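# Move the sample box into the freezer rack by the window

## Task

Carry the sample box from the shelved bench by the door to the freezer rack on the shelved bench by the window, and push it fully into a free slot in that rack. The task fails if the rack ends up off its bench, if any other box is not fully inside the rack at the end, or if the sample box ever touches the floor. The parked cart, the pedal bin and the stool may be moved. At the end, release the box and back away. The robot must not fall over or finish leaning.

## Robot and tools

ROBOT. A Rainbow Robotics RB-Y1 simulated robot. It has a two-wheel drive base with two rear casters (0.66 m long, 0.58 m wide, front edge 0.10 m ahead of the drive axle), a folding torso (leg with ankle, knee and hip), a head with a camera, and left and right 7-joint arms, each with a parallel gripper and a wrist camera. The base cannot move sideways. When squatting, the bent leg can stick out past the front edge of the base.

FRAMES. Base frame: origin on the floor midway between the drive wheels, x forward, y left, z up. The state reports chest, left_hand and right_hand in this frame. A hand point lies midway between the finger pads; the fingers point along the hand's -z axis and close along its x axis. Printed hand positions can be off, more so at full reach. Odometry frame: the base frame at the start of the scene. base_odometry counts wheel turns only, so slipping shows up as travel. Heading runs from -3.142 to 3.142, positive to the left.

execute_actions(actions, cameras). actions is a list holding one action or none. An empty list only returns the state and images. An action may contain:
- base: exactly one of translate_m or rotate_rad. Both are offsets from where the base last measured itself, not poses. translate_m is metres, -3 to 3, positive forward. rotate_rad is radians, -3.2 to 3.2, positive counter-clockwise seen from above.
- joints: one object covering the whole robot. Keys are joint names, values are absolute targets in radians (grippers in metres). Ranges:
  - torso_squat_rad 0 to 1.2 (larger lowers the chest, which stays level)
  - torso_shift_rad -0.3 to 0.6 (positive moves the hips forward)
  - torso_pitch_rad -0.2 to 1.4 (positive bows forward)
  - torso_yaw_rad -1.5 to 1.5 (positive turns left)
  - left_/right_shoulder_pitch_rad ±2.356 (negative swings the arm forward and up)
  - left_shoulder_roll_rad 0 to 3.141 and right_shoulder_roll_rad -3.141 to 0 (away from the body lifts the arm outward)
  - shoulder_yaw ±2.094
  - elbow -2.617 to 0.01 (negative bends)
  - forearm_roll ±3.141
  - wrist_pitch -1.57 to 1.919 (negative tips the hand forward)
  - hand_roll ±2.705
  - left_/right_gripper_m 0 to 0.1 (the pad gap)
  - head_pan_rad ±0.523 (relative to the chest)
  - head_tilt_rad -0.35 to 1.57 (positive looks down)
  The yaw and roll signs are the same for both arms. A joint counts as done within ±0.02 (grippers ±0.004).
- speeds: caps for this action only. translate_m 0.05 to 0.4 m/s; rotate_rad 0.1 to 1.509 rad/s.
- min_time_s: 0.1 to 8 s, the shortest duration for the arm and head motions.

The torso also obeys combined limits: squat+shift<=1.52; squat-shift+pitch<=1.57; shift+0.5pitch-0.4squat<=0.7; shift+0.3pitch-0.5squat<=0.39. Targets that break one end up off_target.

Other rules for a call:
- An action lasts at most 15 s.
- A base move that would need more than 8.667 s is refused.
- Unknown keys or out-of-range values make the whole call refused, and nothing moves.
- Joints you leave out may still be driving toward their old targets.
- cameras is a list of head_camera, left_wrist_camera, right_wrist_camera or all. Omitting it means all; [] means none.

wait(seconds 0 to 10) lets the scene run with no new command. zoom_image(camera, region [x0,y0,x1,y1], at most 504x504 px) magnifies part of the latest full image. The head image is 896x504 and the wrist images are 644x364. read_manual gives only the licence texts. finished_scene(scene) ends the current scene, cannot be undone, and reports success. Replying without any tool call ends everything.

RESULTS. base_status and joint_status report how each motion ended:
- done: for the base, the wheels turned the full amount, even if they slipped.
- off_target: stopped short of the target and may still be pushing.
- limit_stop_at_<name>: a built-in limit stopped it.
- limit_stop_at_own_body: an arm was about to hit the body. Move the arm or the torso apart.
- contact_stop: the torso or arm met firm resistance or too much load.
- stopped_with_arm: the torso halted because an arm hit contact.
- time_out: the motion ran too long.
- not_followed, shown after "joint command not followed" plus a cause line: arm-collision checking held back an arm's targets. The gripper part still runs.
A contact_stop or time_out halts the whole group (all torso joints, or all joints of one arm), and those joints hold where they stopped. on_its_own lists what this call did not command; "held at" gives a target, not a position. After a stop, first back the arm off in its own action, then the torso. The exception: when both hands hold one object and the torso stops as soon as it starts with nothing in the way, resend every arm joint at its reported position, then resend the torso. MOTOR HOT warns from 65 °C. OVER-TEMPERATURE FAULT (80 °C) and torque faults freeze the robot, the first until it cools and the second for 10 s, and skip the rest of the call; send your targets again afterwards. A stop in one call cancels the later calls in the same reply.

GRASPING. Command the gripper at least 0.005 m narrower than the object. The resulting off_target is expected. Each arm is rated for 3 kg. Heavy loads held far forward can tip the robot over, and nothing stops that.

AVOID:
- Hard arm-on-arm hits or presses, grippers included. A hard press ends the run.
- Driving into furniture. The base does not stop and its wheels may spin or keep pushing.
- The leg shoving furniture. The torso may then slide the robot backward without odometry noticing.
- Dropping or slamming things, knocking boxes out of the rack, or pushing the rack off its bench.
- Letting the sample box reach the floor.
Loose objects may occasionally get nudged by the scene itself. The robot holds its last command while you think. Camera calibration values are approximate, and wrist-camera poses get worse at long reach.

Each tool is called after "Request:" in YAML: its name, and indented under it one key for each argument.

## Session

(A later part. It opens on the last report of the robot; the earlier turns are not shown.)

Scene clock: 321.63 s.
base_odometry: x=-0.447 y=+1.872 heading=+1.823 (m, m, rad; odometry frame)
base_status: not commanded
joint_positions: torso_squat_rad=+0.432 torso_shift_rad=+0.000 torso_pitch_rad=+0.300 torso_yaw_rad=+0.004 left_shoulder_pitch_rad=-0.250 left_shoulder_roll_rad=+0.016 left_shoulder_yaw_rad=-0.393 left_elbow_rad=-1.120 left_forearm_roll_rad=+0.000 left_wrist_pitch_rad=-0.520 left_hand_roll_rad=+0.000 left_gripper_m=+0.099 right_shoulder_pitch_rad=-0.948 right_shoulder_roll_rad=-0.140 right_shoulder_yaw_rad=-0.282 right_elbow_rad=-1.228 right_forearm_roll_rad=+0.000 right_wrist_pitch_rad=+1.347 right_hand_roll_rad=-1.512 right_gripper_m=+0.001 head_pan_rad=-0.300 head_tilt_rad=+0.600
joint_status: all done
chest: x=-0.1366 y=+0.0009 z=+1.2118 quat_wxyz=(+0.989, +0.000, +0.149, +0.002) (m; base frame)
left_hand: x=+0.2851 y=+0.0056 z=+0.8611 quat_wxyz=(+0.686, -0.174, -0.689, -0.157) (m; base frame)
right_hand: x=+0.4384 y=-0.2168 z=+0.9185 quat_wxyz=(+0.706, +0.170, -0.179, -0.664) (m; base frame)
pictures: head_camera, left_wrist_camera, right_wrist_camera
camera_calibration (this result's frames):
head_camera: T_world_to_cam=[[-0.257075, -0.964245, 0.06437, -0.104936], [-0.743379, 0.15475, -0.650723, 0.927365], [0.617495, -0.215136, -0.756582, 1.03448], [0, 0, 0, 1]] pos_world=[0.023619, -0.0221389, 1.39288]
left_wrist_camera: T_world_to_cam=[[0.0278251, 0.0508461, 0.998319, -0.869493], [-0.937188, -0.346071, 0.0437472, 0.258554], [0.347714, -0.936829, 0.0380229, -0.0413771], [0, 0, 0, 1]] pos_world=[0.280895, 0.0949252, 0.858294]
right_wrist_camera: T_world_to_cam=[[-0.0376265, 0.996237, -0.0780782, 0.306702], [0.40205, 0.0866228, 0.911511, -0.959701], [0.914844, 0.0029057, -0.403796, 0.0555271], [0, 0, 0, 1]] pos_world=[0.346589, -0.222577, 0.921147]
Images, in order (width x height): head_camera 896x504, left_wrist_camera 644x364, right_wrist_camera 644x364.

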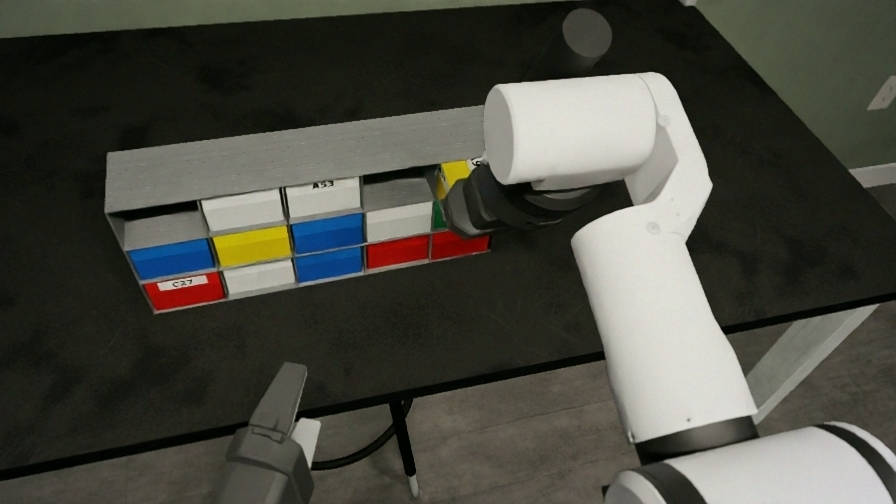

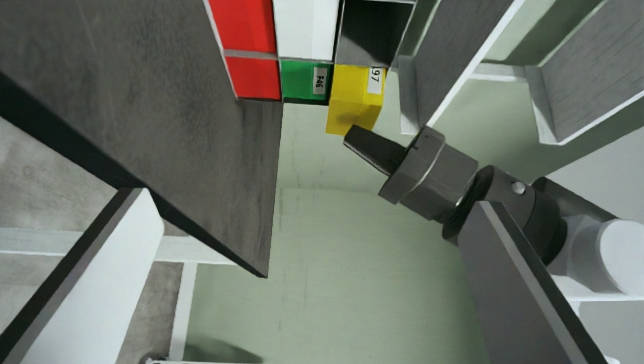

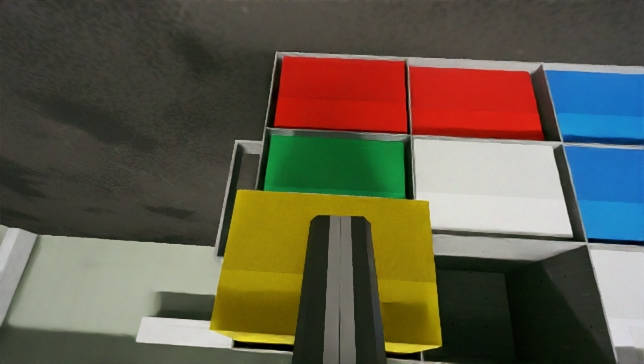

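Request:
execute_actions:
  actions: []

Scene clock: 326.87 s.
base_odometry: x=-0.447 y=+1.872 heading=+1.823 (m, m, rad; odometry frame)
base_status: not commanded
joint_positions: torso_squat_rad=+0.432 torso_shift_rad=+0.000 torso_pitch_rad=+0.300 torso_yaw_rad=+0.004 left_shoulder_pitch_rad=-0.250 left_shoulder_roll_rad=+0.016 left_shoulder_yaw_rad=-0.393 left_elbow_rad=-1.120 left_forearm_roll_rad=+0.000 left_wrist_pitch_rad=-0.520 left_hand_roll_rad=+0.000 left_gripper_m=+0.099 right_shoulder_pitch_rad=-0.948 right_shoulder_roll_rad=-0.140 right_shoulder_yaw_rad=-0.282 right_elbow_rad=-1.228 right_forearm_roll_rad=+0.000 right_wrist_pitch_rad=+1.347 right_hand_roll_rad=-1.512 right_gripper_m=+0.001 head_pan_rad=-0.300 head_tilt_rad=+0.600
joint_status: all done
chest: x=-0.1366 y=+0.0009 z=+1.2118 quat_wxyz=(+0.989, +0.000, +0.149, +0.002) (m; base frame)
left_hand: x=+0.2851 y=+0.0056 z=+0.8611 quat_wxyz=(+0.686, -0.174, -0.689, -0.157) (m; base frame)
right_hand: x=+0.4384 y=-0.2168 z=+0.9185 quat_wxyz=(+0.706, +0.170, -0.179, -0.664) (m; base frame)
pictures: head_camera, left_wrist_camera, right_wrist_camera
camera_calibration (this result's frames):
head_camera: T_world_to_cam=[[-0.257075, -0.964245, 0.0643703, -0.104936], [-0.743379, 0.15475, -0.650723, 0.927365], [0.617495, -0.215136, -0.756582, 1.03448], [0, 0, 0, 1]] pos_world=[0.023619, -0.0221388, 1.39288]
left_wrist_camera: T_world_to_cam=[[0.0278248, 0.0508465, 0.998319, -0.869493], [-0.937188, -0.346071, 0.0437472, 0.258554], [0.347714, -0.93683, 0.0380234, -0.0413776], [0, 0, 0, 1]] pos_world=[0.280895, 0.0949251, 0.858294]
right_wrist_camera: T_world_to_cam=[[-0.0376265, 0.996237, -0.0780786, 0.306702], [0.40205, 0.0866232, 0.911511, -0.959701], [0.914844, 0.00290544, -0.403796, 0.0555272], [0, 0, 0, 1]] pos_world=[0.346589, -0.222577, 0.921147]
Images, in order (width x height): head_camera 896x504, left_wrist_camera 644x364, right_wrist_camera 644x364.

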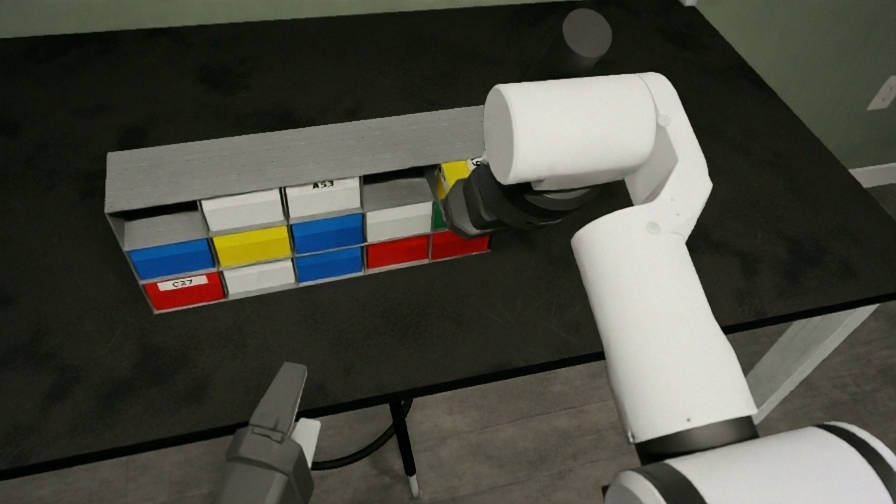

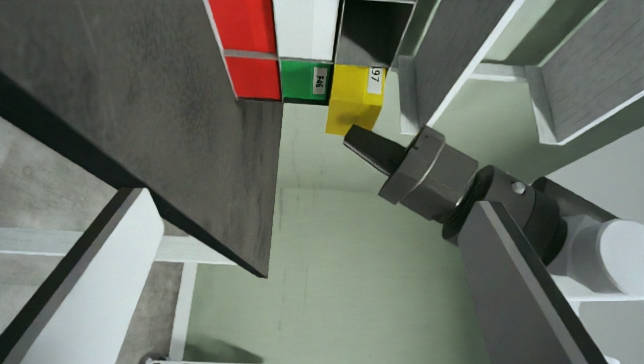

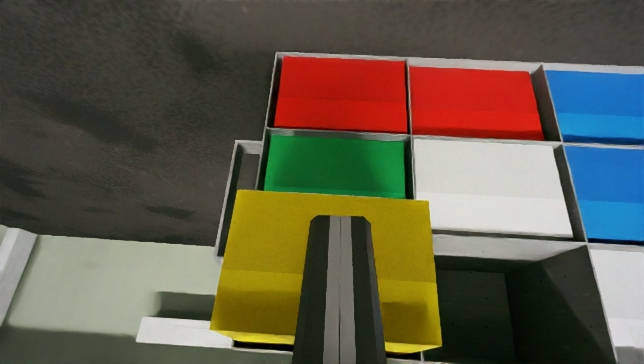

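Request:
execute_actions:
  actions:
    - {"base": {"translate_m": 0.04}, "speeds": {"translate_m": 0.05}}

Scene clock: 331.03 s.
base_odometry: x=-0.457 y=+1.910 heading=+1.823 (m, m, rad; odometry frame)
base_status: done
joint_positions: torso_squat_rad=+0.432 torso_shift_rad=+0.000 torso_pitch_rad=+0.300 torso_yaw_rad=+0.004 left_shoulder_pitch_rad=-0.250 left_shoulder_roll_rad=+0.016 left_shoulder_yaw_rad=-0.393 left_elbow_rad=-1.120 left_forearm_roll_rad=+0.000 left_wrist_pitch_rad=-0.520 left_hand_roll_rad=+0.000 left_gripper_m=+0.099 right_shoulder_pitch_rad=-0.948 right_shoulder_roll_rad=-0.140 right_shoulder_yaw_rad=-0.282 right_elbow_rad=-1.228 right_forearm_roll_rad=+0.000 right_wrist_pitch_rad=+1.347 right_hand_roll_rad=-1.512 right_gripper_m=+0.001 head_pan_rad=-0.300 head_tilt_rad=+0.600
joint_status: not commanded
chest: x=-0.1365 y=+0.0009 z=+1.2118 quat_wxyz=(+0.989, +0.000, +0.150, +0.002) (m; base frame)
left_hand: x=+0.2851 y=+0.0056 z=+0.8611 quat_wxyz=(+0.686, -0.174, -0.689, -0.157) (m; base frame)
right_hand: x=+0.4384 y=-0.2168 z=+0.9184 quat_wxyz=(+0.706, +0.170, -0.179, -0.664) (m; base frame)
pictures: head_camera, left_wrist_camera, right_wrist_camera
camera_calibration (this result's frames):
head_camera: T_world_to_cam=[[-0.257077, -0.964243, 0.0643948, -0.104954], [-0.743431, 0.154754, -0.650662, 0.927306], [0.617431, -0.215144, -0.756632, 1.03451], [0, 0, 0, 1]] pos_world=[0.0236692, -0.0221371, 1.39286]
left_wrist_camera: T_world_to_cam=[[0.0279317, 0.0508497, 0.998316, -0.869469], [-0.937182, -0.346073, 0.0438486, 0.258466], [0.34772, -0.936829, 0.0379891, -0.0413446], [0, 0, 0, 1]] pos_world=[0.280892, 0.0949276, 0.858242]
right_wrist_camera: T_world_to_cam=[[-0.0376112, 0.996237, -0.0780834, 0.306708], [0.402149, 0.0866217, 0.911467, -0.959634], [0.914801, 0.00288022, -0.403894, 0.0556026], [0, 0, 0, 1]] pos_world=[0.346587, -0.222589, 0.921082]
Images, in order (width x height): head_camera 896x504, left_wrist_camera 644x364, right_wrist_camera 644x364.

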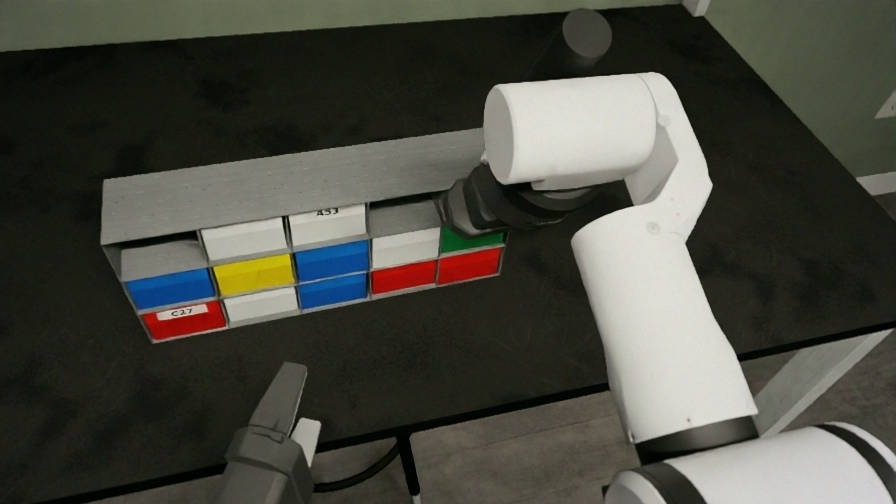

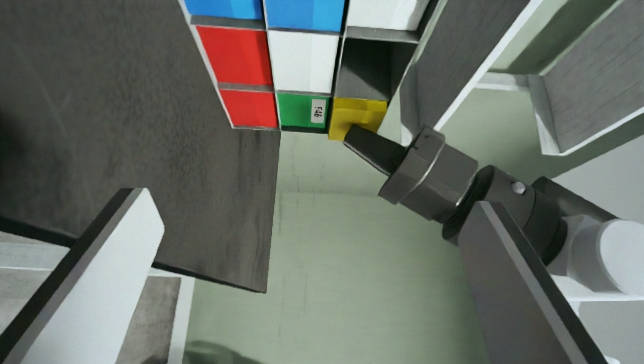

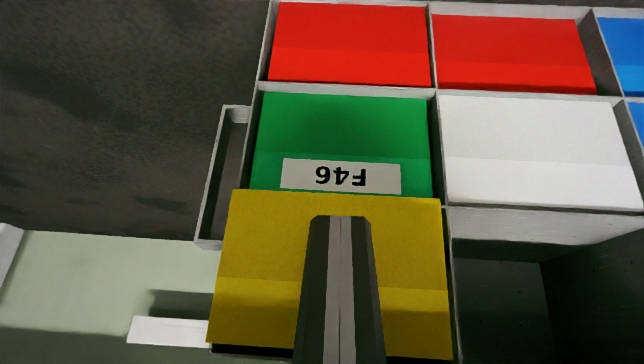

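Request:
zoom_image:
  camera: "left_wrist_camera"
  region: [260, 60, 440, 200]

Region (260, 60, 440, 200) of left_wrist_camera's 644x364 image, scaled by 2.800, with more detail than that image has.

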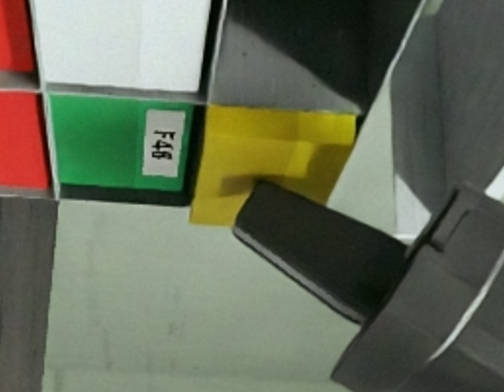

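Request:
execute_actions:
  actions:
    - {"base": {"translate_m": 0.014}, "speeds": {"translate_m": 0.05}}

Request:
zoom_image:
  camera: "left_wrist_camera"
  region: [260, 60, 440, 200]

Scene clock: 336.03 s.
base_odometry: x=-0.460 y=+1.924 heading=+1.822 (m, m, rad; odometry frame)
base_status: done
joint_positions: torso_squat_rad=+0.432 torso_shift_rad=+0.000 torso_pitch_rad=+0.300 torso_yaw_rad=+0.004 left_shoulder_pitch_rad=-0.250 left_shoulder_roll_rad=+0.016 left_shoulder_yaw_rad=-0.393 left_elbow_rad=-1.120 left_forearm_roll_rad=+0.000 left_wrist_pitch_rad=-0.520 left_hand_roll_rad=+0.000 left_gripper_m=+0.099 right_shoulder_pitch_rad=-0.948 right_shoulder_roll_rad=-0.140 right_shoulder_yaw_rad=-0.282 right_elbow_rad=-1.228 right_forearm_roll_rad=+0.000 right_wrist_pitch_rad=+1.347 right_hand_roll_rad=-1.512 right_gripper_m=+0.001 head_pan_rad=-0.300 head_tilt_rad=+0.600
joint_status: not commanded
chest: x=-0.1365 y=+0.0009 z=+1.2118 quat_wxyz=(+0.989, +0.000, +0.150, +0.002) (m; base frame)
left_hand: x=+0.2851 y=+0.0056 z=+0.8610 quat_wxyz=(+0.686, -0.174, -0.689, -0.157) (m; base frame)
right_hand: x=+0.4384 y=-0.2168 z=+0.9184 quat_wxyz=(+0.706, +0.170, -0.179, -0.664) (m; base frame)
pictures: head_camera, left_wrist_camera, right_wrist_camera
camera_calibration (this result's frames):
head_camera: T_world_to_cam=[[-0.257072, -0.964244, 0.0644007, -0.104957], [-0.743438, 0.154747, -0.650656, 0.9273], [0.617425, -0.215143, -0.756637, 1.03451], [0, 0, 0, 1]] pos_world=[0.0236764, -0.0221342, 1.39286]
left_wrist_camera: T_world_to_cam=[[0.0279707, 0.0508477, 0.998315, -0.869462], [-0.937176, -0.346086, 0.0438851, 0.25843], [0.347734, -0.936824, 0.0379729, -0.0413251], [0, 0, 0, 1]] pos_world=[0.280884, 0.0949347, 0.858225]
right_wrist_camera: T_world_to_cam=[[-0.0376169, 0.996236, -0.0780884, 0.306712], [0.40217, 0.0866287, 0.911458, -0.959624], [0.914792, 0.00288144, -0.403915, 0.05562], [0, 0, 0, 1]] pos_world=[0.346588, -0.222587, 0.921073]
Images, in order (width x height): head_camera 896x504, left_wrist_camera 644x364, right_wrist_camera 644x364.

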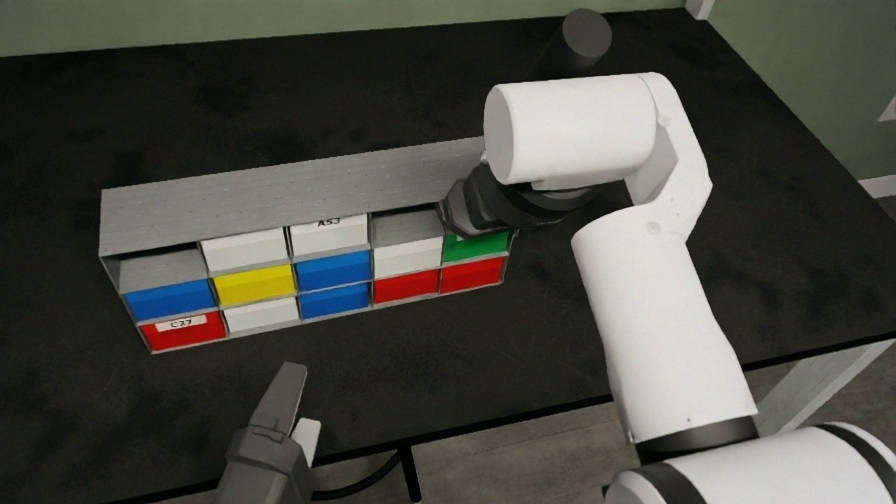

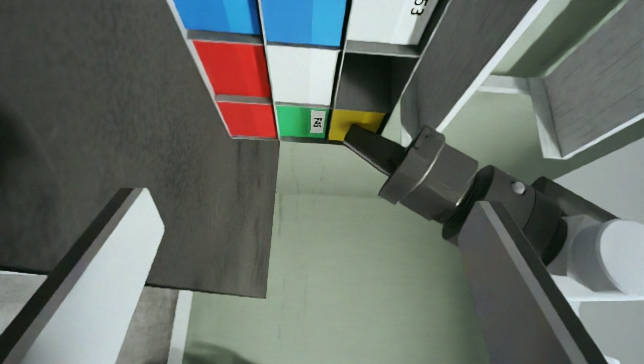

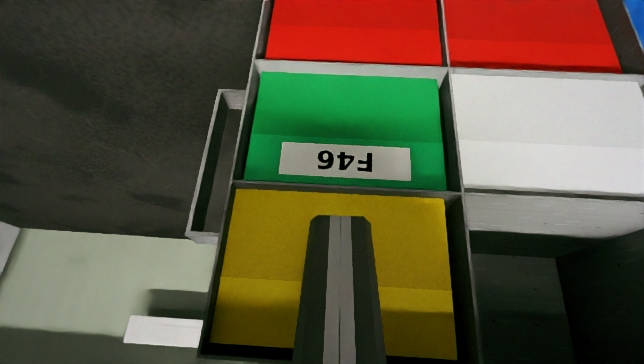

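Region (260, 60, 440, 200) of left_wrist_camera's 644x364 image, scaled by 2.800, with more detail than that image has.

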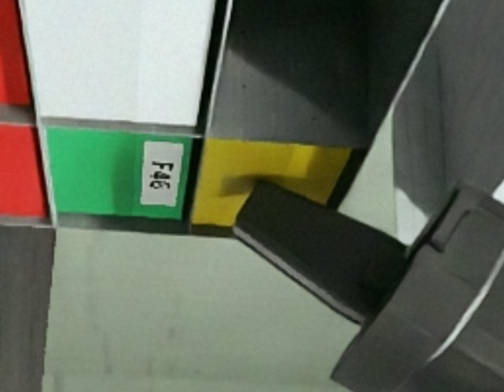

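Request:
zoom_image:
  camera: "right_wrist_camera"
  region: [180, 40, 500, 260]

Region (180, 40, 500, 260) of right_wrist_camera's 644x364 image, scaled by 1.575, with more detail than that image has; it fills the top 346 rows of this view, and the rest is white.

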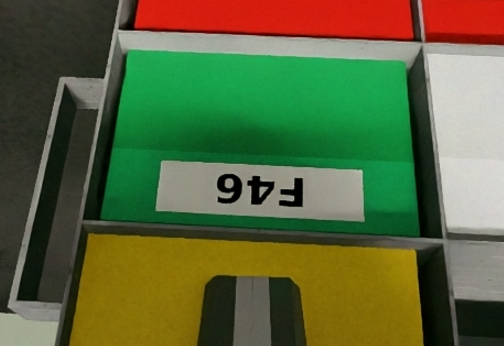

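Request:
execute_actions:
  actions:
    - {"base": {"translate_m": 0.004}, "speeds": {"translate_m": 0.05}}

Request:
zoom_image:
  camera: "left_wrist_camera"
  region: [260, 60, 440, 200]

Request:
zoom_image:
  camera: "right_wrist_camera"
  region: [180, 40, 500, 260]

Scene clock: 344.27 s.
base_odometry: x=-0.461 y=+1.928 heading=+1.821 (m, m, rad; odometry frame)
base_status: done
joint_positions: torso_squat_rad=+0.432 torso_shift_rad=+0.000 torso_pitch_rad=+0.300 torso_yaw_rad=+0.004 left_shoulder_pitch_rad=-0.250 left_shoulder_roll_rad=+0.016 left_shoulder_yaw_rad=-0.393 left_elbow_rad=-1.120 left_forearm_roll_rad=+0.000 left_wrist_pitch_rad=-0.520 left_hand_roll_rad=+0.000 left_gripper_m=+0.099 right_shoulder_pitch_rad=-0.948 right_shoulder_roll_rad=-0.140 right_shoulder_yaw_rad=-0.282 right_elbow_rad=-1.228 right_forearm_roll_rad=+0.000 right_wrist_pitch_rad=+1.347 right_hand_roll_rad=-1.512 right_gripper_m=+0.001 head_pan_rad=-0.300 head_tilt_rad=+0.600
joint_status: not commanded
chest: x=-0.1365 y=+0.0009 z=+1.2118 quat_wxyz=(+0.989, +0.000, +0.149, +0.002) (m; base frame)
left_hand: x=+0.2851 y=+0.0056 z=+0.8611 quat_wxyz=(+0.686, -0.174, -0.689, -0.157) (m; base frame)
right_hand: x=+0.4384 y=-0.2168 z=+0.9185 quat_wxyz=(+0.706, +0.170, -0.179, -0.664) (m; base frame)
pictures: head_camera, left_wrist_camera, right_wrist_camera
camera_calibration (this result's frames):
head_camera: T_world_to_cam=[[-0.257071, -0.964244, 0.0644007, -0.104958], [-0.743425, 0.154743, -0.650672, 0.927312], [0.617441, -0.215146, -0.756623, 1.03451], [0, 0, 0, 1]] pos_world=[0.0236592, -0.0221301, 1.39287]
left_wrist_camera: T_world_to_cam=[[0.0279126, 0.0508583, 0.998316, -0.869474], [-0.937183, -0.346074, 0.0438338, 0.25848], [0.347721, -0.936828, 0.0380037, -0.0413571], [0, 0, 0, 1]] pos_world=[0.280893, 0.0949287, 0.858251]
right_wrist_camera: T_world_to_cam=[[-0.0376164, 0.996235, -0.078106, 0.306731], [0.402115, 0.0866444, 0.91148, -0.959658], [0.914816, 0.00287899, -0.403861, 0.0555691], [0, 0, 0, 1]] pos_world=[0.346596, -0.222588, 0.921109]
Images, in order (width x height): head_camera 896x504, left_wrist_camera 644x364, right_wrist_camera 644x364.

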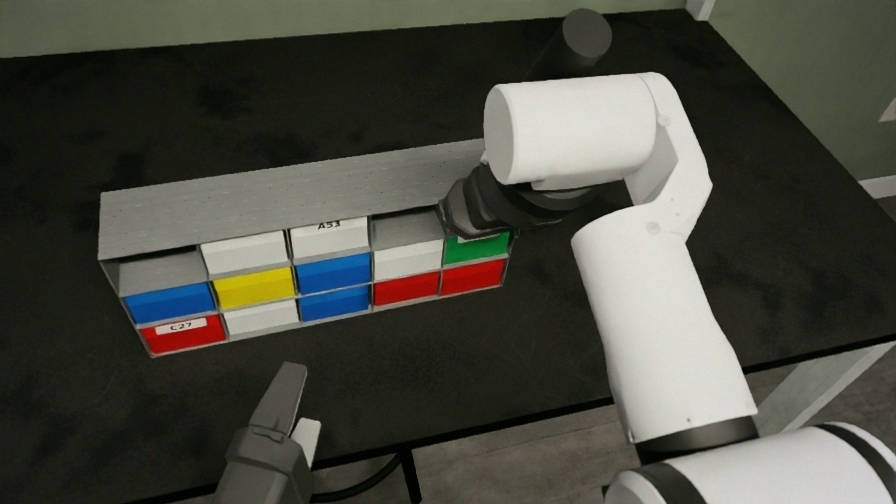

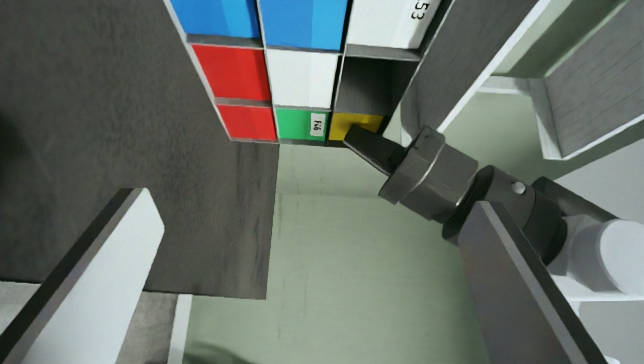

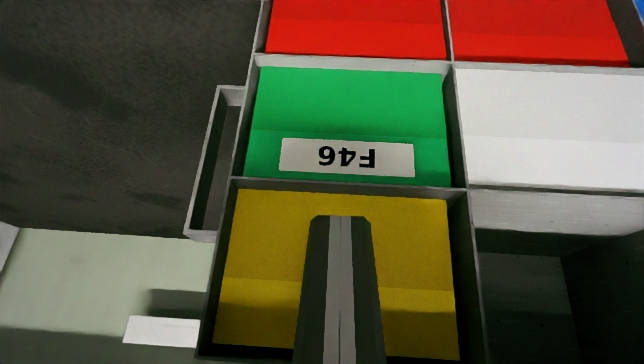

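Region (260, 60, 440, 200) of left_wrist_camera's 644x364 image, scaled by 2.800, with more detail than that image has.

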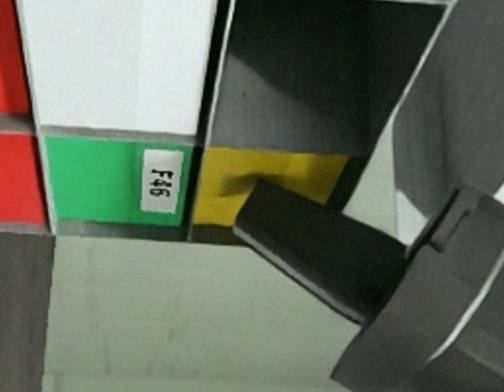

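Region (180, 40, 500, 260) of right_wrist_camera's 644x364 image, scaled by 1.575, with more detail than that image has; it fills the top 346 rows of this view, and the rest is white.

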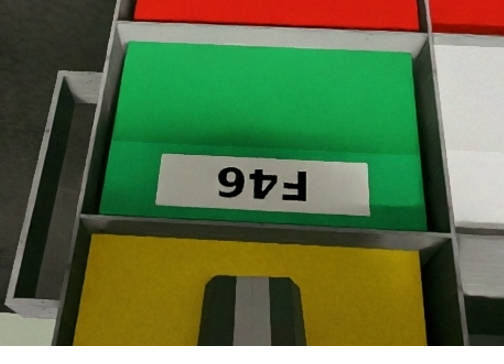

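Request:
execute_actions:
  actions:
    - {"base": {"translate_m": -0.5}, "joints": {"head_pan_rad": -0.1, "head_tilt_rad": 0.25}}

Scene clock: 353.30 s.
base_odometry: x=-0.337 y=+1.443 heading=+1.820 (m, m, rad; odometry frame)
base_status: done
joint_positions: torso_squat_rad=+0.432 torso_shift_rad=+0.000 torso_pitch_rad=+0.300 torso_yaw_rad=+0.004 left_shoulder_pitch_rad=-0.250 left_shoulder_roll_rad=+0.016 left_shoulder_yaw_rad=-0.393 left_elbow_rad=-1.120 left_forearm_roll_rad=+0.000 left_wrist_pitch_rad=-0.520 left_hand_roll_rad=+0.000 left_gripper_m=+0.099 right_shoulder_pitch_rad=-0.948 right_shoulder_roll_rad=-0.140 right_shoulder_yaw_rad=-0.282 right_elbow_rad=-1.228 right_forearm_roll_rad=+0.000 right_wrist_pitch_rad=+1.347 right_hand_roll_rad=-1.512 right_gripper_m=+0.001 head_pan_rad=-0.100 head_tilt_rad=+0.250
joint_status: all done
chest: x=-0.1366 y=+0.0009 z=+1.2118 quat_wxyz=(+0.989, +0.000, +0.149, +0.002) (m; base frame)
left_hand: x=+0.2850 y=+0.0056 z=+0.8610 quat_wxyz=(+0.686, -0.174, -0.689, -0.157) (m; base frame)
right_hand: x=+0.4384 y=-0.2168 z=+0.9185 quat_wxyz=(+0.706, +0.170, -0.179, -0.664) (m; base frame)
pictures: head_camera, left_wrist_camera, right_wrist_camera
camera_calibration (this result's frames):
head_camera: T_world_to_cam=[[-0.0624704, -0.997931, 0.0152119, -0.0252609], [-0.49734, 0.0179117, -0.867371, 1.24394], [0.865303, -0.0617505, -0.49743, 0.686376], [0, 0, 0, 1]] pos_world=[0.0231624, -0.00510577, 1.42077]
left_wrist_camera: T_world_to_cam=[[0.0279552, 0.0508439, 0.998315, -0.869468], [-0.937171, -0.346101, 0.0438698, 0.258422], [0.347748, -0.936819, 0.0379742, -0.0413134], [0, 0, 0, 1]] pos_world=[0.280858, 0.0949439, 0.858236]
right_wrist_camera: T_world_to_cam=[[-0.0376108, 0.996235, -0.078108, 0.306733], [0.402043, 0.0866437, 0.911512, -0.959687], [0.914848, 0.00287987, -0.403789, 0.0555008], [0, 0, 0, 1]] pos_world=[0.346598, -0.222587, 0.921135]
Images, in order (width x height): head_camera 896x504, left_wrist_camera 644x364, right_wrist_camera 644x364.

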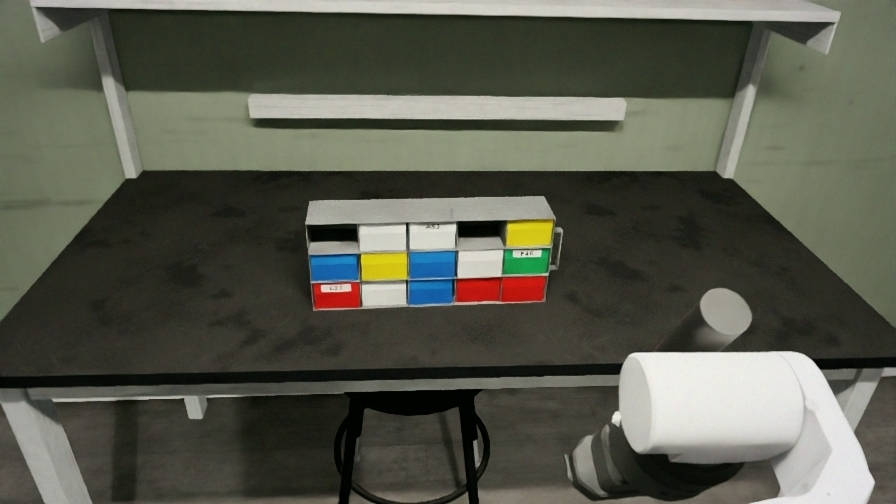

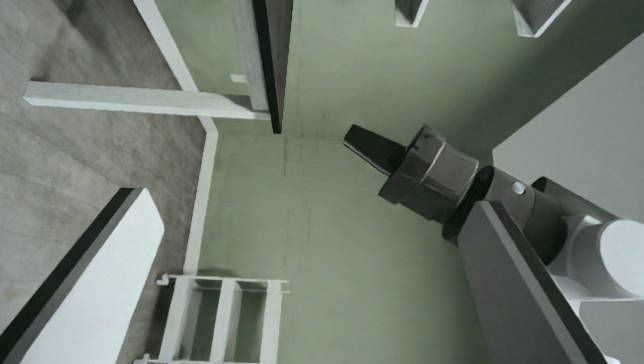

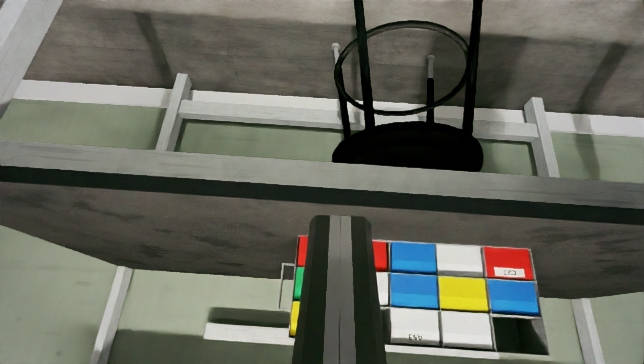

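Request:
zoom_image:
  camera: "head_camera"
  region: [295, 185, 575, 320]

Region (295, 185, 575, 320) of head_camera's 896x504 image, scaled by 1.800, with more detail than that image has; it fills the top 243 rows of this view, and the rest is white.

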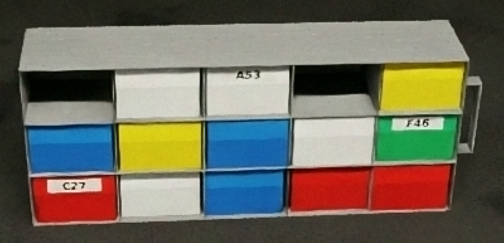

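Request:
execute_actions:
  actions:
    - {"joints": {"torso_pitch_rad": 0.0, "head_tilt_rad": 0.5}}
  cameras: ["head_camera"]

Scene clock: 359.20 s.
base_odometry: x=-0.337 y=+1.443 heading=+1.820 (m, m, rad; odometry frame)
base_status: not commanded
joint_positions: torso_squat_rad=+0.432 torso_shift_rad=+0.000 torso_pitch_rad=+0.000 torso_yaw_rad=+0.004 left_shoulder_pitch_rad=-0.250 left_shoulder_roll_rad=+0.016 left_shoulder_yaw_rad=-0.393 left_elbow_rad=-1.120 left_forearm_roll_rad=+0.000 left_wrist_pitch_rad=-0.520 left_hand_roll_rad=+0.000 left_gripper_m=+0.099 right_shoulder_pitch_rad=-0.948 right_shoulder_roll_rad=-0.140 right_shoulder_yaw_rad=-0.282 right_elbow_rad=-1.228 right_forearm_roll_rad=+0.000 right_wrist_pitch_rad=+1.347 right_hand_roll_rad=-1.512 right_gripper_m=+0.001 head_pan_rad=-0.100 head_tilt_rad=+0.500
joint_status: all done
chest: x=-0.2280 y=+0.0009 z=+1.2256 quat_wxyz=(+1.000, -0.001, +0.000, +0.002) (m; base frame)
left_hand: x=+0.2784 y=+0.0057 z=+1.0151 quat_wxyz=(+0.576, -0.149, -0.783, -0.181) (m; base frame)
right_hand: x=+0.4080 y=-0.2167 z=+1.1153 quat_wxyz=(+0.672, +0.267, -0.283, -0.631) (m; base frame)
pictures: head_camera
camera_calibration (this result's frames):
head_camera: T_world_to_cam=[[-0.0661841, -0.997741, -0.0115369, 0.00234176], [-0.452225, 0.0403004, -0.890993, 1.23787], [0.889445, -0.0537523, -0.45387, 0.773246], [0, 0, 0, 1]] pos_world=[-0.127808, -0.00598655, 1.45392]
Images, in order (width x height): head_camera 896x504.

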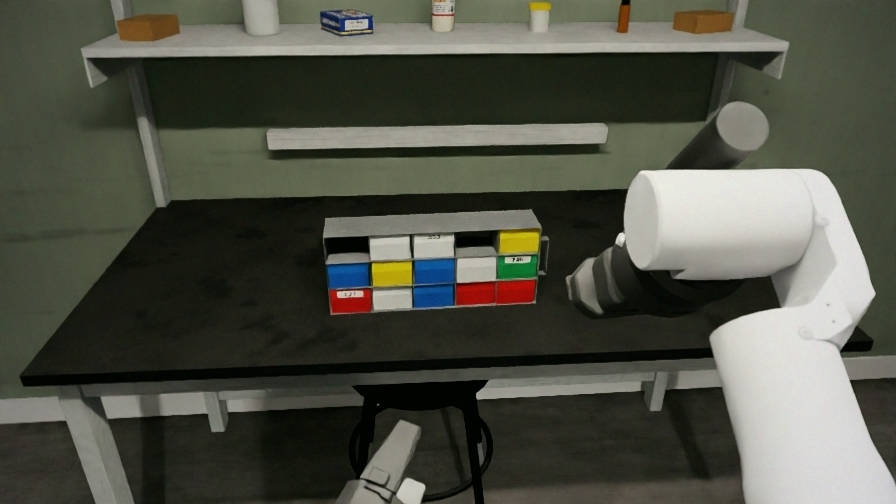

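Request:
zoom_image:
  camera: "head_camera"
  region: [310, 200, 440, 325]

Request:
zoom_image:
  camera: "head_camera"
  region: [430, 200, 560, 325]

Region (310, 200, 440, 325) of head_camera's 896x504 image, scaled by 3.877, with more detail than that image has; it fills the top 485 rows of this view, and the rest is white.

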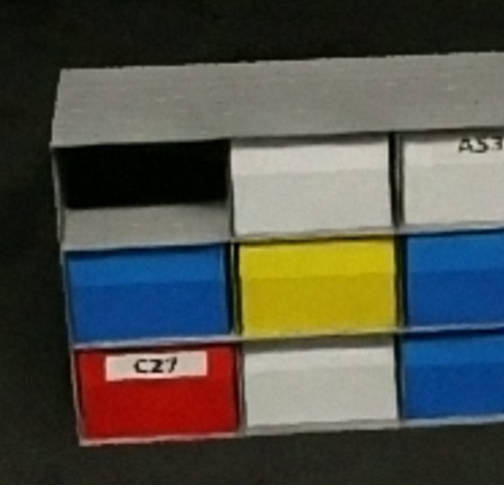

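Region (430, 200, 560, 325) of head_camera's 896x504 image, scaled by 3.877, with more detail than that image has; it fills the top 485 rows of this view, and the rest is white.

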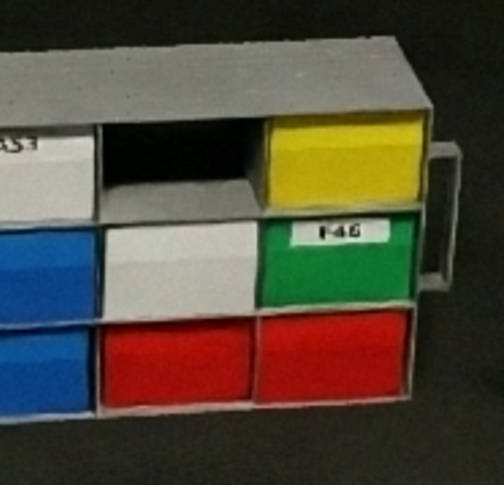

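Request:
finished_scene:
  scene: 2

The scene is finished: the task was done.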